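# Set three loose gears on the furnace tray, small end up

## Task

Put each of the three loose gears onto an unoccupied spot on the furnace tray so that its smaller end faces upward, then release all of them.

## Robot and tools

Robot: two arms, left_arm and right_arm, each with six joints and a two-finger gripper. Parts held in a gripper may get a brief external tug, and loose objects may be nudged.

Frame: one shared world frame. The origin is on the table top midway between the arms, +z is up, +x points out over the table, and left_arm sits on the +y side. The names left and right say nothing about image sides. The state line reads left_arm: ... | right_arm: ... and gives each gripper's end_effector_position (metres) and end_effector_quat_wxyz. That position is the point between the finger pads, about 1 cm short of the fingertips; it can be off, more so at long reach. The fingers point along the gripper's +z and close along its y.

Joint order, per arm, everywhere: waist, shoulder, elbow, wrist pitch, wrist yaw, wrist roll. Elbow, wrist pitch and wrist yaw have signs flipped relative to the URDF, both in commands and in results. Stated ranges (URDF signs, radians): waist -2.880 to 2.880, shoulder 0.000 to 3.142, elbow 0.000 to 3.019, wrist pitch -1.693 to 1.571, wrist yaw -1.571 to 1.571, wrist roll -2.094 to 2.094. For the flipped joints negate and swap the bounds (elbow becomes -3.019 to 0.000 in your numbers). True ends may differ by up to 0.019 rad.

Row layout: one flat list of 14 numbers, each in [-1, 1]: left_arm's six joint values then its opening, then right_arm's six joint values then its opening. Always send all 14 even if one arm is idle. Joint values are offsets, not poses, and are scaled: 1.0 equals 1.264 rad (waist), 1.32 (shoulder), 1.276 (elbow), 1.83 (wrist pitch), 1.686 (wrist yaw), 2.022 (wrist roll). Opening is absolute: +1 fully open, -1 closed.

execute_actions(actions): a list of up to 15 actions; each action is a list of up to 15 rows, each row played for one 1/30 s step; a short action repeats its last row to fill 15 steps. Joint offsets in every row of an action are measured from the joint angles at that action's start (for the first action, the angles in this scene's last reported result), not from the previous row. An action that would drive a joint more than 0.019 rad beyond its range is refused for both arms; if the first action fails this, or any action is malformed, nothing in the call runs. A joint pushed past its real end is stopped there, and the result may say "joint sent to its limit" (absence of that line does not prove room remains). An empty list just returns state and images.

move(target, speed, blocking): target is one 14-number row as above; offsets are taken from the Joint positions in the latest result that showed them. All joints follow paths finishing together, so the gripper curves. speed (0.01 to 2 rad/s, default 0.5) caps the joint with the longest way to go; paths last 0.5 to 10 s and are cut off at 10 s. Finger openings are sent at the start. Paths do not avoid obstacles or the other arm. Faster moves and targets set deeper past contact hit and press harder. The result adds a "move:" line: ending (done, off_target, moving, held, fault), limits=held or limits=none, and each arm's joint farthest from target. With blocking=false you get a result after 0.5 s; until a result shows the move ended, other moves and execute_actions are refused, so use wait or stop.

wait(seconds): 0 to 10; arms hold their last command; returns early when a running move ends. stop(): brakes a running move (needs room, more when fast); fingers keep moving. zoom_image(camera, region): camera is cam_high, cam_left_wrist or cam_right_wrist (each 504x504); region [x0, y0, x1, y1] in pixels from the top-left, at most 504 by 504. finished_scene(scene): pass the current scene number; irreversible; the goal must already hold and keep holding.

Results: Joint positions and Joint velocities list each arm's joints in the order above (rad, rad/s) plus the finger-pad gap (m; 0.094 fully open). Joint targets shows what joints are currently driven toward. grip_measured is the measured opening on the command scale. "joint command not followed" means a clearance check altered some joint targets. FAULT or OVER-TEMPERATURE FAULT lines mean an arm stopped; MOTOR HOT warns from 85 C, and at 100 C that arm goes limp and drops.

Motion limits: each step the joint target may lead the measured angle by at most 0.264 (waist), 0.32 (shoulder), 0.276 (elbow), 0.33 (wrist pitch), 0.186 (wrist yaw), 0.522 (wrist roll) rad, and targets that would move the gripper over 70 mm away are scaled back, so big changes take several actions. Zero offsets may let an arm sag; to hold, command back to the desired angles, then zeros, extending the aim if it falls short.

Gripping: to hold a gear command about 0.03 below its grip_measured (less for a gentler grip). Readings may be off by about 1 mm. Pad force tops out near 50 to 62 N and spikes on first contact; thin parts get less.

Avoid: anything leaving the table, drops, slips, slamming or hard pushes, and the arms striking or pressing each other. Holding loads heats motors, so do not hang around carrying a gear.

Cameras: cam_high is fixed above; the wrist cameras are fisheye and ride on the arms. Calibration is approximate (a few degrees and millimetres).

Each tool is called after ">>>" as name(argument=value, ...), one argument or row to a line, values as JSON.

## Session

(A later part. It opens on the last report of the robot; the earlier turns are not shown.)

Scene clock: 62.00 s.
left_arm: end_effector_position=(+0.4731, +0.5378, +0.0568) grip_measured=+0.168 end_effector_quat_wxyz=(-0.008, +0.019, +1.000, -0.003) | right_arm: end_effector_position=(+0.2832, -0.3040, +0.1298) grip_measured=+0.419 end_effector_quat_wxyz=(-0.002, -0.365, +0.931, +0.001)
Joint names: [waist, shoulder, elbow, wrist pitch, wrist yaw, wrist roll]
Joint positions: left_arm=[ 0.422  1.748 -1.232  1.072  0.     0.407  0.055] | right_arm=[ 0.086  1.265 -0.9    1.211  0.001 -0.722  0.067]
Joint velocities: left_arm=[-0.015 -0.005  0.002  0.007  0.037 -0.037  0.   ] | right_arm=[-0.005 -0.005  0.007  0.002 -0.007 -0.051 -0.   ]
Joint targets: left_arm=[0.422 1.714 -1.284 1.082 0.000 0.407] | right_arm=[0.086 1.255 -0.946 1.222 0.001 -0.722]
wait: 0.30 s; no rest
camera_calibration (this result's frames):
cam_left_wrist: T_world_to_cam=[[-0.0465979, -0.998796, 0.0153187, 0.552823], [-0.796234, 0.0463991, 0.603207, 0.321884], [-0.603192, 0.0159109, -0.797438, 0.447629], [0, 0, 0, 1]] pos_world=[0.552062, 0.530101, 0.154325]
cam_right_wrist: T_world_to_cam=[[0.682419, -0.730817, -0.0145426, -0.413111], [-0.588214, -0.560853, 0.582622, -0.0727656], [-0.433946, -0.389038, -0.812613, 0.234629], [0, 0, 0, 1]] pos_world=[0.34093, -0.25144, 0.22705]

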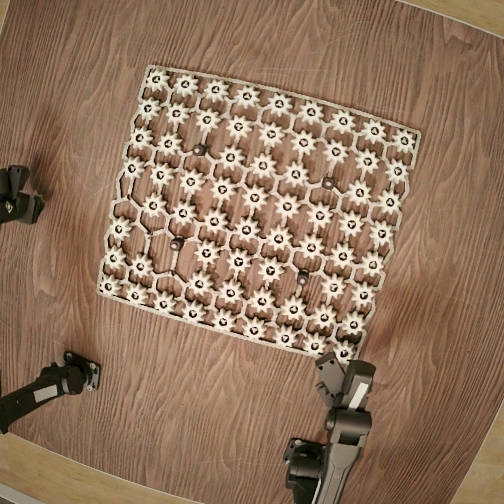

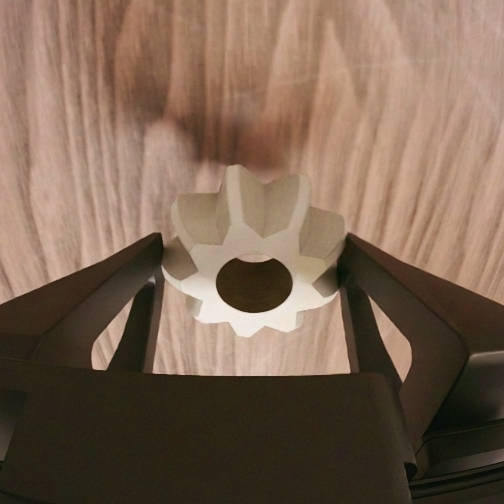

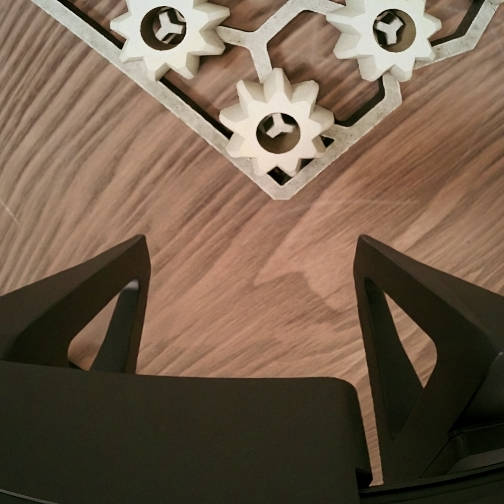

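>>> move(
  target=[-0.4225,-0.024,-0.220,0.122,0,0.122,0.135, 0,-0.008,-0.036,0.006,0,0,0.42],
  speed=0.5,
)

Scene clock: 65.23 s.
left_arm: end_effector_position=(+0.5325, +0.2722, +0.1340) grip_measured=+0.167 end_effector_quat_wxyz=(-0.005, +0.397, +0.918, -0.002) | right_arm: end_effector_position=(+0.2825, -0.3040, +0.1291) grip_measured=+0.419 end_effector_quat_wxyz=(-0.003, -0.365, +0.931, +0.002)
Joint names: [waist, shoulder, elbow, wrist pitch, wrist yaw, wrist roll]
Joint positions: left_arm=[-0.123  1.748 -1.453  1.285 -0.001  0.639  0.055] | right_arm=[ 0.086  1.265 -0.898  1.211  0.001 -0.722  0.067]
Joint velocities: left_arm=[ 0.015 -0.005 -0.002  0.012  0.007  0.022  0.   ] | right_arm=[-0.005 -0.015  0.017  0.017 -0.051  0.051 -0.   ]
Joint targets: left_arm=[-0.112 1.717 -1.513 1.296 0.000 0.654] | right_arm=[0.086 1.255 -0.946 1.222 0.001 -0.722]
move: off_target (left_arm, right_arm); limits=none; left_arm: farthest joint: the elbow, 0.060 radians from its target (0.281 radians at the start); right_arm: farthest joint: the elbow, 0.048 radians from its target (0.046 radians at the start)
camera_calibration (this result's frames):
cam_left_wrist: T_world_to_cam=[[-0.733893, -0.679088, 0.0155152, 0.568003], [-0.538568, 0.595648, 0.595942, 0.0491612], [-0.413939, 0.429002, -0.802877, 0.336712], [0, 0, 0, 1]] pos_world=[0.582708, 0.211992, 0.232228]
cam_right_wrist: T_world_to_cam=[[0.68239, -0.730818, -0.0158098, -0.412465], [-0.587102, -0.560826, 0.583768, -0.0732644], [-0.435495, -0.389075, -0.811766, 0.234072], [0, 0, 0, 1]] pos_world=[0.340385, -0.251453, 0.22626]

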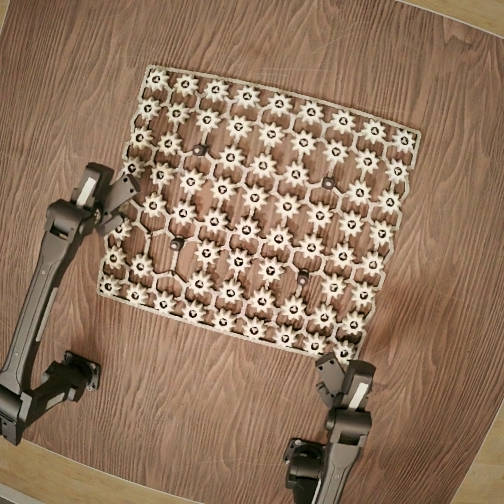

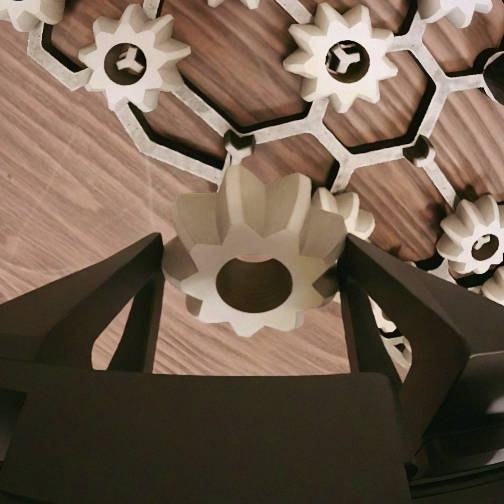

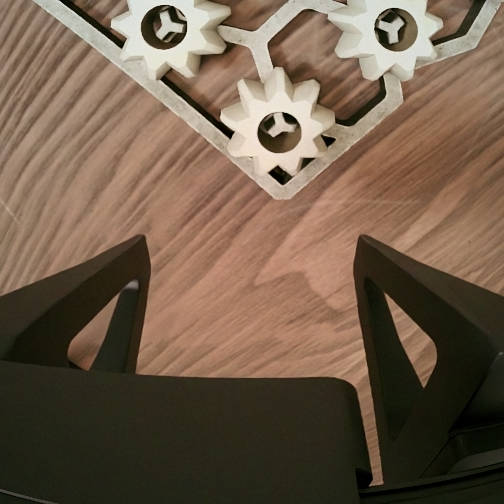

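>>> zoom_image(
  camera="cam_left_wrist",
  region=[180,90,300,200],
)

Region (180, 90, 300, 200) of cam_left_wrist's 504x504 image, scaled by 4.200, with more detail than that image has; it fills the top 462 rows of this view, and the rest is white.

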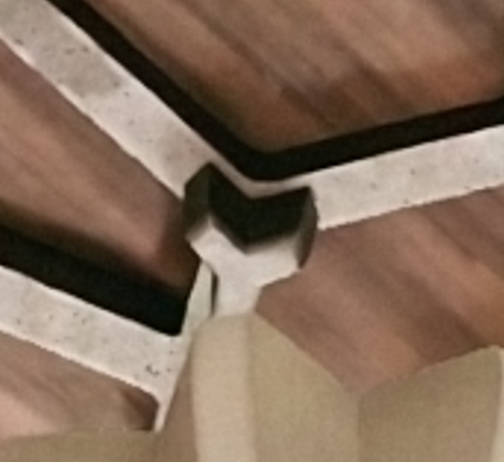

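>>> move(
  target=[0.0277,0.0555,0.091,-0.1164,0,0,0.135, 0,-0.008,-0.038,0.006,0,0,0.42],
  speed=0.35,
)

Scene clock: 73.10 s.
left_arm: end_effector_position=(+0.5308, +0.2859, +0.0525) grip_measured=+0.167 end_effector_quat_wxyz=(-0.005, +0.385, +0.923, -0.002) | right_arm: end_effector_position=(+0.2825, -0.3040, +0.1291) grip_measured=+0.419 end_effector_quat_wxyz=(-0.003, -0.365, +0.931, +0.002)
Joint names: [waist, shoulder, elbow, wrist pitch, wrist yaw, wrist roll]
Joint positions: left_arm=[-0.098  1.821 -1.324  1.084 -0.001  0.64   0.055] | right_arm=[ 0.086  1.265 -0.898  1.211  0.001 -0.722  0.067]
Joint velocities: left_arm=[ 0.005  0.005  0.002  0.007 -0.037 -0.051 -0.   ] | right_arm=[-0.005  0.005  0.012 -0.012 -0.007  0.022 -0.002]
Joint targets: left_arm=[-0.088 1.822 -1.337 1.072 -0.001 0.639] | right_arm=[0.086 1.255 -0.947 1.222 0.001 -0.722]
move: off_target (right_arm); limits=none; left_arm: farthest joint: the elbow, 0.013 radians from its target (0.116 radians at the start); right_arm: farthest joint: the elbow, 0.048 radians from its target (0.048 radians at the start)
camera_calibration (this result's frames):
cam_left_wrist: T_world_to_cam=[[-0.716824, -0.697076, 0.0157513, 0.573402], [-0.552946, 0.582083, 0.59618, 0.10024], [-0.424751, 0.418647, -0.802696, 0.273393], [0, 0, 0, 1]] pos_world=[0.58258, 0.226901, 0.150659]
cam_right_wrist: T_world_to_cam=[[0.68239, -0.730818, -0.0158098, -0.412465], [-0.587102, -0.560826, 0.583768, -0.0732644], [-0.435495, -0.389075, -0.811766, 0.234072], [0, 0, 0, 1]] pos_world=[0.340385, -0.251453, 0.22626]

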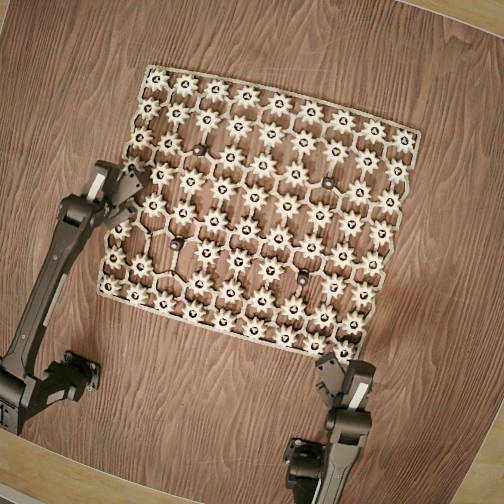

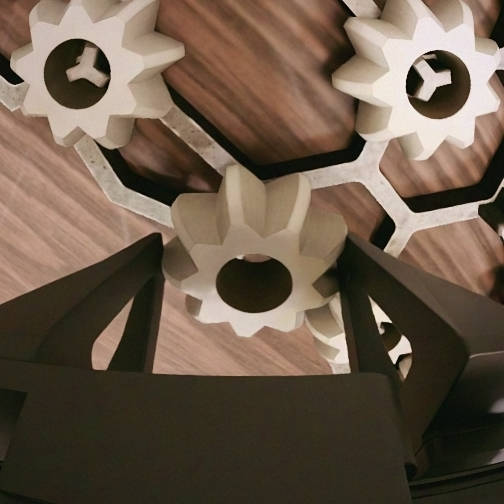

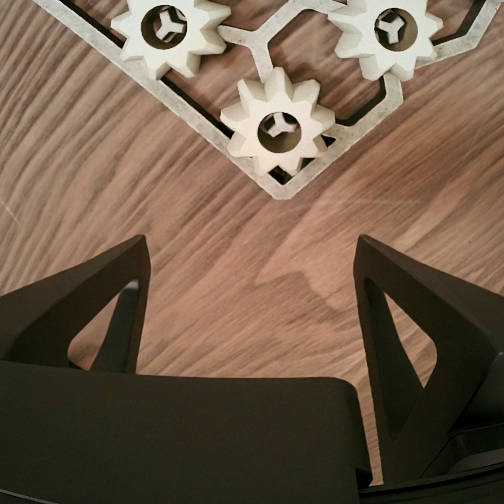

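>>> zoom_image(
  camera="cam_left_wrist",
  region=[35,25,135,125],
)

>>> zoom_image(
  camera="cam_left_wrist",
  region=[385,35,485,135],
)

Region (35, 25, 135, 125) of cam_left_wrist's 504x504 image, scaled by 5.040, with more detail than that image has.

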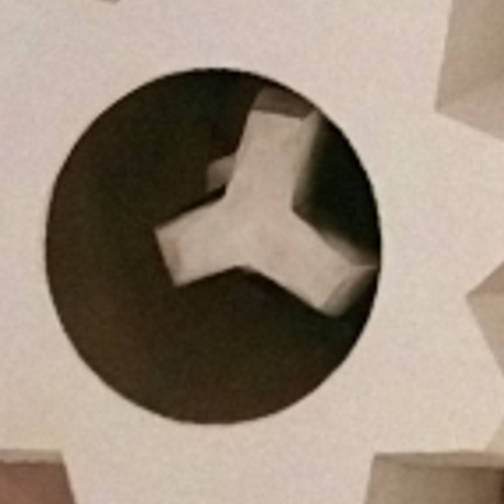

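Region (385, 35, 485, 135) of cam_left_wrist's 504x504 image, scaled by 5.040, with more detail than that image has.

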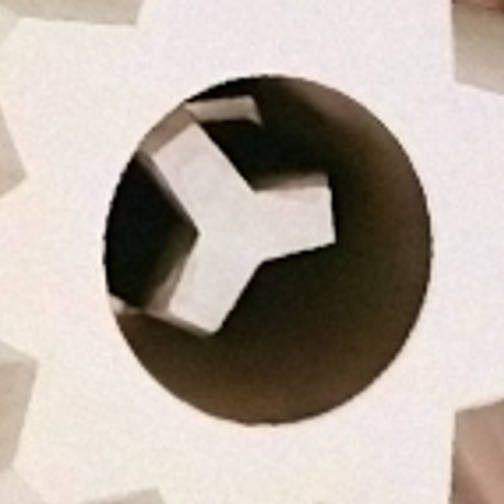

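>>> execute_actions(
  actions=[
    [[-0.004,0,-0.010,-0.004,0,0,0.135,0,-0.008,-0.036,0.006,0,0,0.42],[-0.008,0,-0.010,-0.004,0,0,0.135,0,-0.008,-0.036,0.006,0,0,0.42],[-0.0105,0,-0.010,-0.004,0,0,0.135,0,-0.008,-0.036,0.006,0,0,0.42],[-0.0123,0,-0.010,-0.004,0,0,0.135,0,-0.008,-0.036,0.006,0,0,0.42]],
  ],
)

Scene clock: 74.83 s.
left_arm: end_effector_position=(+0.5307, +0.2849, +0.0525) grip_measured=+0.167 end_effector_quat_wxyz=(-0.005, +0.386, +0.922, -0.002) | right_arm: end_effector_position=(+0.2825, -0.3040, +0.1291) grip_measured=+0.419 end_effector_quat_wxyz=(-0.003, -0.365, +0.931, +0.002)
Joint names: [waist, shoulder, elbow, wrist pitch, wrist yaw, wrist roll]
Joint positions: left_arm=[-0.1    1.821 -1.324  1.084 -0.001  0.64   0.055] | right_arm=[ 0.086  1.265 -0.898  1.211  0.001 -0.722  0.067]
Joint velocities: left_arm=[-0.005 -0.015  0.007 -0.022  0.007  0.007 -0.   ] | right_arm=[-0.005  0.005  0.007 -0.002 -0.051  0.007 -0.001]
Joint targets: left_arm=[-0.113 1.821 -1.337 1.077 -0.001 0.640] | right_arm=[0.086 1.255 -0.944 1.222 0.001 -0.722]
camera_calibration (this result's frames):
cam_left_wrist: T_world_to_cam=[[-0.718153, -0.695707, 0.0157513, 0.572933], [-0.551835, 0.583136, 0.59618, 0.0998322], [-0.423952, 0.419456, -0.802696, 0.273081], [0, 0, 0, 1]] pos_world=[0.582317, 0.225833, 0.150659]
cam_right_wrist: T_world_to_cam=[[0.68239, -0.730818, -0.0158098, -0.412465], [-0.587102, -0.560826, 0.583768, -0.0732644], [-0.435495, -0.389075, -0.811766, 0.234072], [0, 0, 0, 1]] pos_world=[0.340385, -0.251453, 0.22626]

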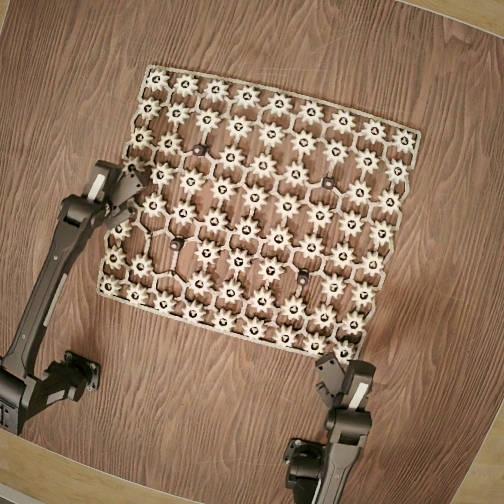

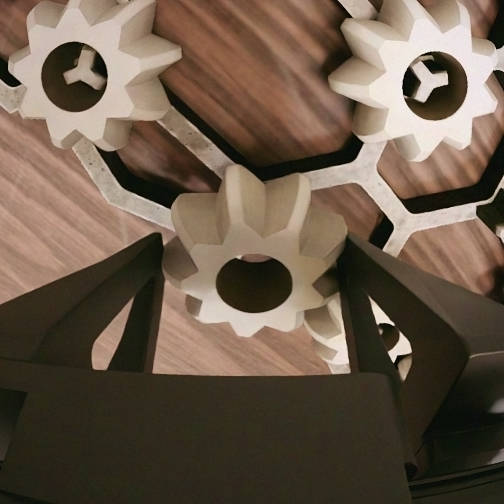

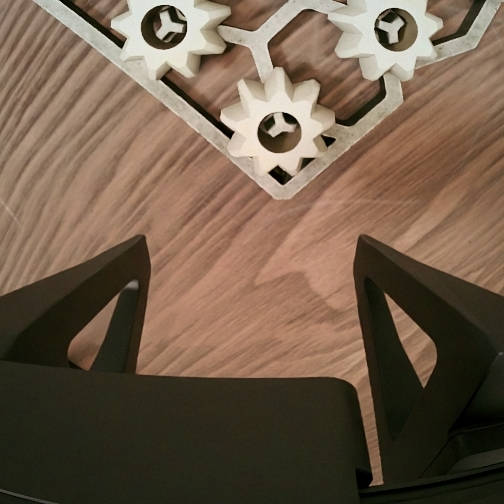

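>>> move(
  target=[0,0.038,0.0196,-0.0393,0,0,0.135, 0,0,-0.01,0,0,0,0.42],
  speed=0.08,
)

Scene clock: 78.13 s.
left_arm: end_effector_position=(+0.5315, +0.2848, +0.0281) grip_measured=+0.167 end_effector_quat_wxyz=(-0.004, +0.386, +0.922, -0.002) | right_arm: end_effector_position=(+0.2825, -0.3040, +0.1291) grip_measured=+0.419 end_effector_quat_wxyz=(-0.003, -0.365, +0.931, +0.002)
Joint names: [waist, shoulder, elbow, wrist pitch, wrist yaw, wrist roll]
Joint positions: left_arm=[-0.1    1.854 -1.299  1.024 -0.001  0.64   0.055] | right_arm=[ 0.086  1.265 -0.898  1.211  0.001 -0.722  0.067]
Joint velocities: left_arm=[-0.015 -0.015  0.012  0.002  0.007  0.051  0.001] | right_arm=[-0.005 -0.005  0.007 -0.007 -0.007 -0.037 -0.   ]
Joint targets: left_arm=[-0.100 1.872 -1.299 1.012 -0.001 0.640] | right_arm=[0.086 1.265 -0.911 1.211 0.001 -0.722]
move: done; limits=none; left_arm: farthest joint: the shoulder, 0.017 radians from its target (0.050 radians at the start); right_arm: farthest joint: the elbow, 0.013 radians from its target (0.013 radians at the start)
camera_calibration (this result's frames):
cam_left_wrist: T_world_to_cam=[[-0.718187, -0.695702, 0.0143687, 0.573843], [-0.553182, 0.583343, 0.594727, 0.115566], [-0.422135, 0.419176, -0.803799, 0.25302], [0, 0, 0, 1]] pos_world=[0.582864, 0.225749, 0.126401]
cam_right_wrist: T_world_to_cam=[[0.68239, -0.730818, -0.0158098, -0.412465], [-0.587102, -0.560826, 0.583768, -0.0732644], [-0.435495, -0.389075, -0.811766, 0.234072], [0, 0, 0, 1]] pos_world=[0.340385, -0.251453, 0.22626]

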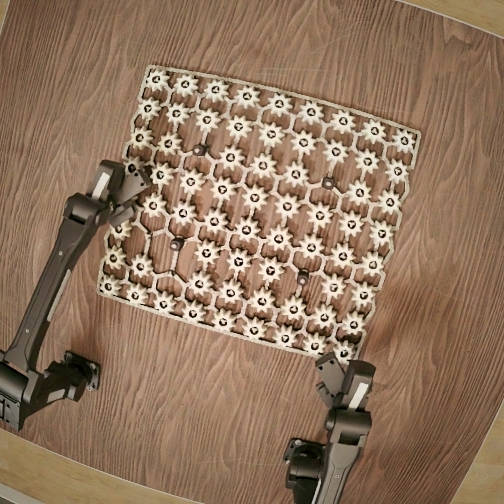

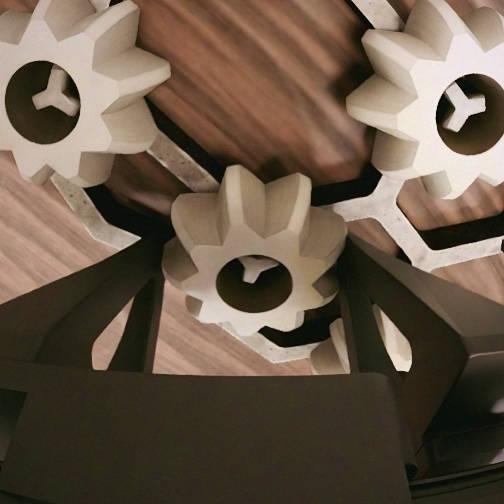

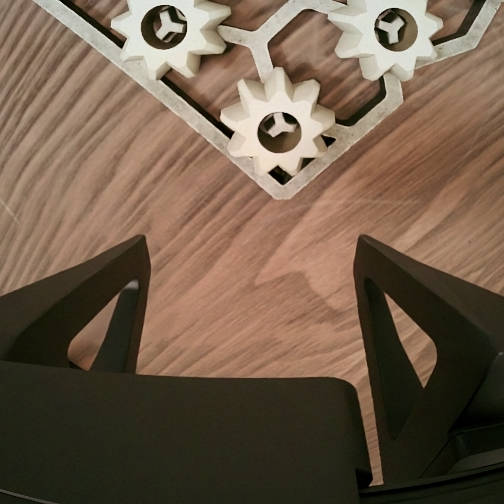

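>>> execute_actions(
  actions=[
    [[0,0.015,0,-0.005,0,0,0.135,0,0,-0.01,0,0,0,0.42],[0,0.017,0,-0.005,0,0,0.135,0,0,-0.01,0,0,0,0.42],[0,0.019,0,-0.005,0,0,0.135,0,0,-0.01,0,0,0,0.42],[0,0.021,0,-0.005,0,0,0.135,0,0,-0.01,0,0,0,0.42],[0,0.021,0,-0.005,0,0,0.135,0,0,-0.01,0,0,0,0.42],[0,0.021,0,-0.005,0,0,0.135,0,0,-0.01,0,0,0,0.42],[0,0.021,0,-0.005,0,0,0.135,0,0,-0.01,0,0,0,0.42],[0,0.021,0,-0.005,0,0,0.135,0,0,-0.01,0,0,0,0.42]],
    [[0,0.010,0,0,0,0,0.16,0,0,-0.01,0,0,0,0.42],[0,0.010,0,0,0,0,0.17,0,0,-0.01,0,0,0,0.42],[0,0.010,0,0,0,0,0.18,0,0,-0.01,0,0,0,0.42],[0,0.010,0,0,0,0,0.19,0,0,-0.01,0,0,0,0.42],[0,0.010,0,0,0,0,0.20,0,0,-0.01,0,0,0,0.42],[0,0.010,0,0,0,0,0.22,0,0,-0.01,0,0,0,0.42],[0,0.010,0,0,0,0,0.24,0,0,-0.01,0,0,0,0.42],[0,0.010,0,0,0,0,0.27,0,0,-0.01,0,0,0,0.42],[0,0.010,0,0,0,0,0.30,0,0,-0.01,0,0,0,0.42],[0,0.010,0,0,0,0,0.33,0,0,-0.01,0,0,0,0.42],[0,0.010,0,0,0,0,0.36,0,0,-0.01,0,0,0,0.42],[0,0.010,0,0,0,0,0.39,0,0,-0.01,0,0,0,0.42],[0,0.010,0,0,0,0,0.42,0,0,-0.01,0,0,0,0.42]],
  ],
)

Scene clock: 79.80 s.
left_arm: end_effector_position=(+0.5315, +0.2848, +0.0281) grip_measured=+0.417 end_effector_quat_wxyz=(-0.004, +0.386, +0.922, -0.001) | right_arm: end_effector_position=(+0.2825, -0.3040, +0.1291) grip_measured=+0.419 end_effector_quat_wxyz=(-0.003, -0.365, +0.931, +0.002)
Joint names: [waist, shoulder, elbow, wrist pitch, wrist yaw, wrist roll]
Joint positions: left_arm=[-0.1    1.854 -1.299  1.024 -0.001  0.64   0.067] | right_arm=[ 0.086  1.265 -0.898  1.211  0.001 -0.722  0.067]
Joint velocities: left_arm=[ 0.005  0.005  0.007 -0.002 -0.007  0.037  0.   ] | right_arm=[ 0.005 -0.005  0.002  0.002  0.037  0.007  0.001]
Joint targets: left_arm=[-0.100 1.867 -1.299 1.024 -0.001 0.640] | right_arm=[0.086 1.265 -0.911 1.211 0.001 -0.722]
camera_calibration (this result's frames):
cam_left_wrist: T_world_to_cam=[[-0.71819, -0.695705, 0.0140648, 0.573906], [-0.553215, 0.583121, 0.594915, 0.11561], [-0.422087, 0.419481, -0.803666, 0.252881], [0, 0, 0, 1]] pos_world=[0.582868, 0.225776, 0.126382]
cam_right_wrist: T_world_to_cam=[[0.68239, -0.730818, -0.0158098, -0.412465], [-0.587102, -0.560826, 0.583768, -0.0732644], [-0.435495, -0.389075, -0.811766, 0.234072], [0, 0, 0, 1]] pos_world=[0.340385, -0.251453, 0.22626]

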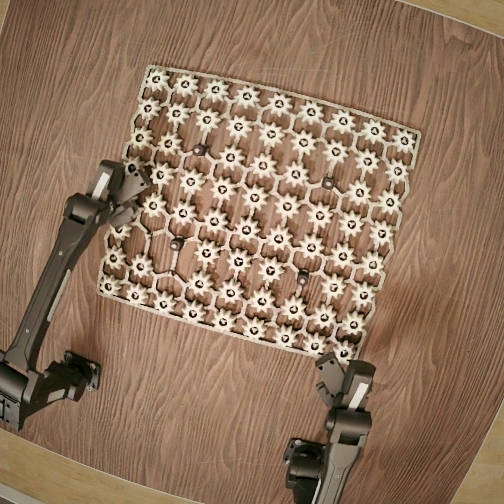

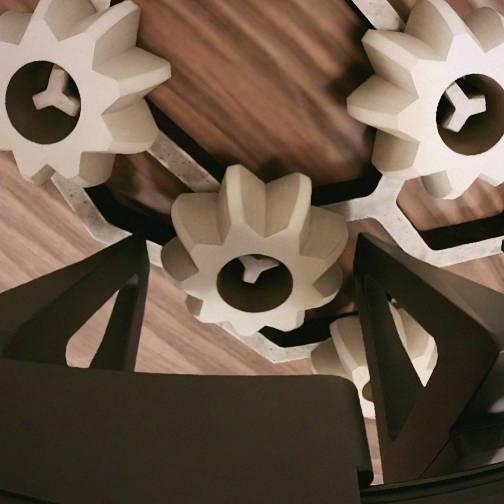

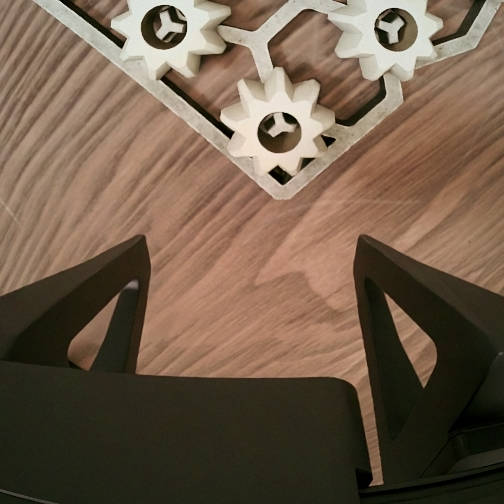

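>>> move(
  target=[0,-0.076,-0.047,0.018,0,0,0.42, 0,0,-0.01,0,0,0,0.42],
  speed=0.15,
)

Scene clock: 81.70 s.
left_arm: end_effector_position=(+0.5389, +0.2837, +0.0721) grip_measured=+0.418 end_effector_quat_wxyz=(+0.030, +0.386, +0.922, +0.007) | right_arm: end_effector_position=(+0.2825, -0.3040, +0.1291) grip_measured=+0.419 end_effector_quat_wxyz=(-0.003, -0.365, +0.931, +0.002)
Joint names: [waist, shoulder, elbow, wrist pitch, wrist yaw, wrist roll]
Joint positions: left_arm=[-0.1    1.776 -1.315  1.047 -0.001  0.64   0.067] | right_arm=[ 0.086  1.265 -0.898  1.211  0.001 -0.722  0.067]
Joint velocities: left_arm=[-0.005 -0.005 -0.002  0.007  0.007 -0.051 -0.   ] | right_arm=[-0.005 -0.005 -0.017 -0.007 -0.022  0.095  0.   ]
Joint targets: left_arm=[-0.100 1.754 -1.359 1.057 -0.001 0.640] | right_arm=[0.086 1.265 -0.911 1.211 0.001 -0.722]
move: off_target (left_arm); limits=none; left_arm: farthest joint: the elbow, 0.044 radians from its target (0.060 radians at the start); right_arm: farthest joint: the elbow, 0.013 radians from its target (0.013 radians at the start)
camera_calibration (this result's frames):
cam_left_wrist: T_world_to_cam=[[-0.717673, -0.695785, -0.0287945, 0.580685], [-0.59332, 0.589291, 0.548368, 0.117442], [-0.364577, 0.410633, -0.835742, 0.265721], [0, 0, 0, 1]] pos_world=[0.583298, 0.22571, 0.174394]
cam_right_wrist: T_world_to_cam=[[0.68239, -0.730818, -0.0158098, -0.412465], [-0.587102, -0.560826, 0.583768, -0.0732644], [-0.435495, -0.389075, -0.811766, 0.234072], [0, 0, 0, 1]] pos_world=[0.340385, -0.251453, 0.22626]

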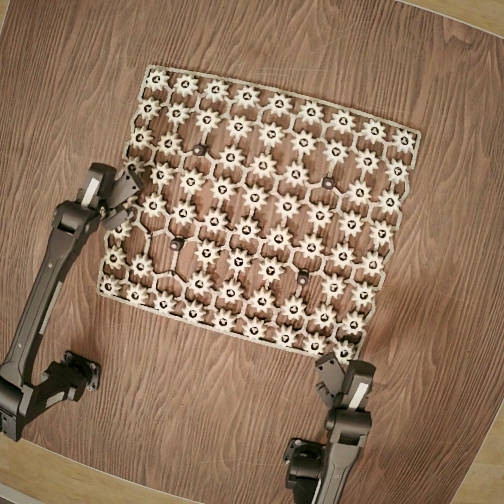

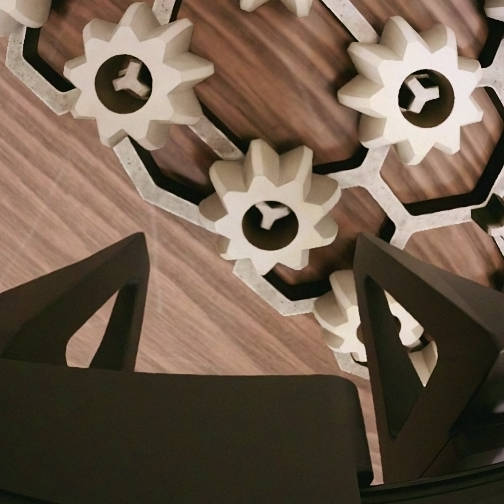

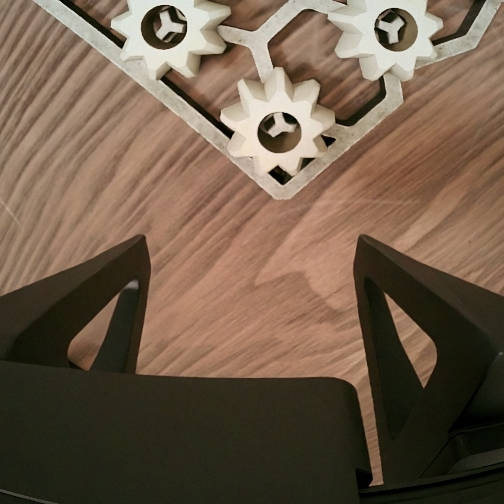

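>>> execute_actions(
  actions=[],
)

Scene clock: 82.23 s.
left_arm: end_effector_position=(+0.5389, +0.2837, +0.0721) grip_measured=+0.418 end_effector_quat_wxyz=(+0.030, +0.386, +0.922, +0.007) | right_arm: end_effector_position=(+0.2825, -0.3040, +0.1291) grip_measured=+0.419 end_effector_quat_wxyz=(-0.003, -0.365, +0.931, +0.002)
Joint names: [waist, shoulder, elbow, wrist pitch, wrist yaw, wrist roll]
Joint positions: left_arm=[-0.1    1.776 -1.315  1.047 -0.001  0.64   0.067] | right_arm=[ 0.086  1.265 -0.898  1.211  0.001 -0.722  0.067]
Joint velocities: left_arm=[-0.005 -0.005 -0.007  0.007 -0.022  0.007  0.   ] | right_arm=[ 0.005 -0.005 -0.002 -0.007  0.037 -0.051  0.   ]
Joint targets: left_arm=[-0.100 1.754 -1.359 1.057 -0.001 0.640] | right_arm=[0.086 1.265 -0.911 1.211 0.001 -0.722]
camera_calibration (this result's frames):
cam_left_wrist: T_world_to_cam=[[-0.717673, -0.695785, -0.0287945, 0.580685], [-0.59332, 0.589291, 0.548368, 0.117442], [-0.364577, 0.410633, -0.835742, 0.265721], [0, 0, 0, 1]] pos_world=[0.583298, 0.22571, 0.174394]
cam_right_wrist: T_world_to_cam=[[0.68239, -0.730818, -0.0158098, -0.412465], [-0.587102, -0.560826, 0.583768, -0.0732644], [-0.435495, -0.389075, -0.811766, 0.234072], [0, 0, 0, 1]] pos_world=[0.340385, -0.251453, 0.22626]

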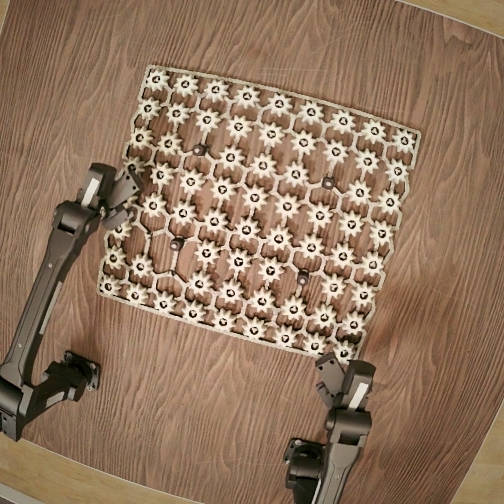

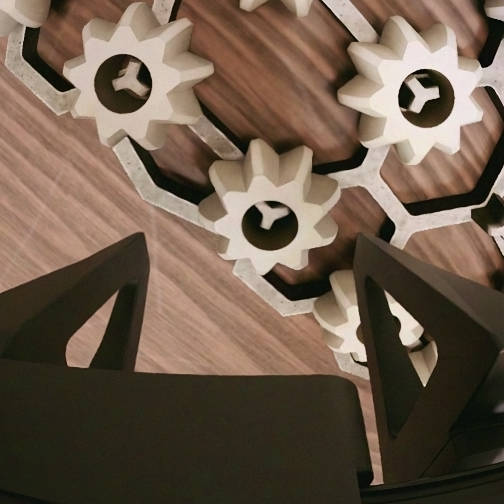

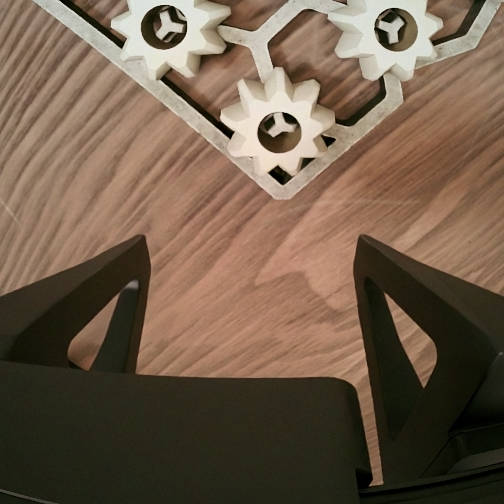

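>>> move(
  target=[0,-0.16,-0.035,0.06,0,0,0.42, 0,0,0,0,0,0,0.42],
  speed=0.5,
)

Scene clock: 83.33 s.
left_arm: end_effector_position=(+0.5183, +0.2869, +0.1811) grip_measured=+0.418 end_effector_quat_wxyz=(+0.093, +0.384, +0.918, +0.023) | right_arm: end_effector_position=(+0.2810, -0.3041, +0.1278) grip_measured=+0.419 end_effector_quat_wxyz=(-0.005, -0.365, +0.931, +0.002)
Joint names: [waist, shoulder, elbow, wrist pitch, wrist yaw, wrist roll]
Joint positions: left_arm=[-0.1    1.554 -1.322  1.147 -0.001  0.64   0.067] | right_arm=[ 0.086  1.265 -0.894  1.211  0.001 -0.722  0.067]
Joint velocities: left_arm=[-0.005 -0.005 -0.002  0.002 -0.066 -0.125 -0.001] | right_arm=[-0.015 -0.015 -0.017 -0.007 -0.007  0.007 -0.   ]
Joint targets: left_arm=[-0.100 1.565 -1.360 1.157 -0.001 0.640] | right_arm=[0.086 1.265 -0.898 1.211 0.001 -0.722]
move: off_target (left_arm); limits=none; left_arm: farthest joint: the elbow, 0.037 radians from its target (0.045 radians at the start); right_arm: farthest joint: the elbow, 0.004 radians from its target (0.000 radians at the start)
camera_calibration (this result's frames):
cam_left_wrist: T_world_to_cam=[[-0.709062, -0.69711, -0.106158, 0.581159], [-0.657464, 0.59916, 0.45689, 0.0905211], [-0.254897, 0.393758, -0.883166, 0.304615], [0, 0, 0, 1]] pos_world=[0.549237, 0.23095, 0.289362]
cam_right_wrist: T_world_to_cam=[[0.682325, -0.730819, -0.0183441, -0.411172], [-0.584871, -0.560772, 0.586055, -0.0742584], [-0.438587, -0.389151, -0.810064, 0.232954], [0, 0, 0, 1]] pos_world=[0.339292, -0.25148, 0.224685]

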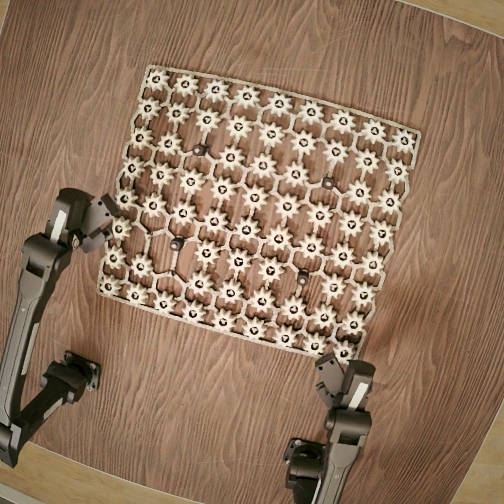

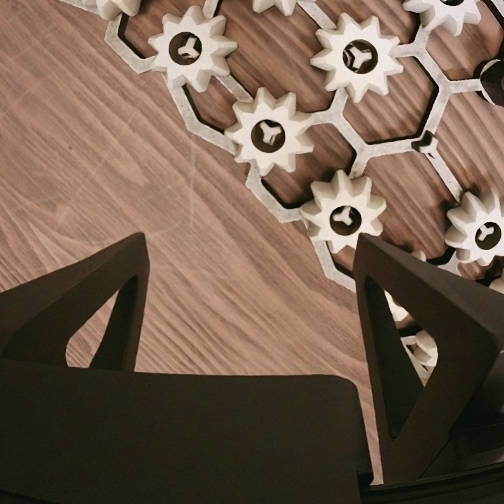

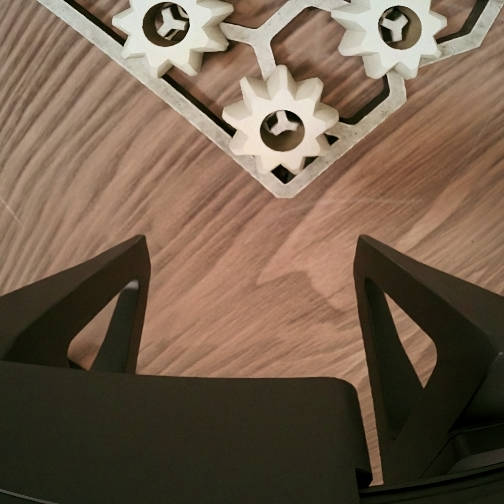

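>>> zoom_image(
  camera="cam_high",
  region=[80, 50, 440, 380],
)

Region (80, 50, 440, 380) of cam_high's 504x504 image, scaled by 1.400, with more detail than that image has; it fills the top 462 rows of this view, and the rest is white.

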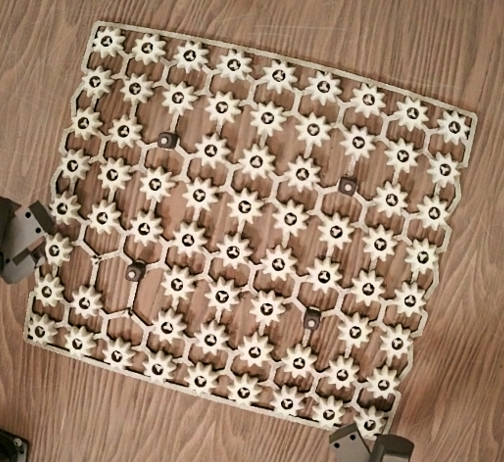

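All three gears are seated on the tray, and two spare posts remain free.

>>> finished_scene(
  scene=2,
)

The scene is finished: the task was done.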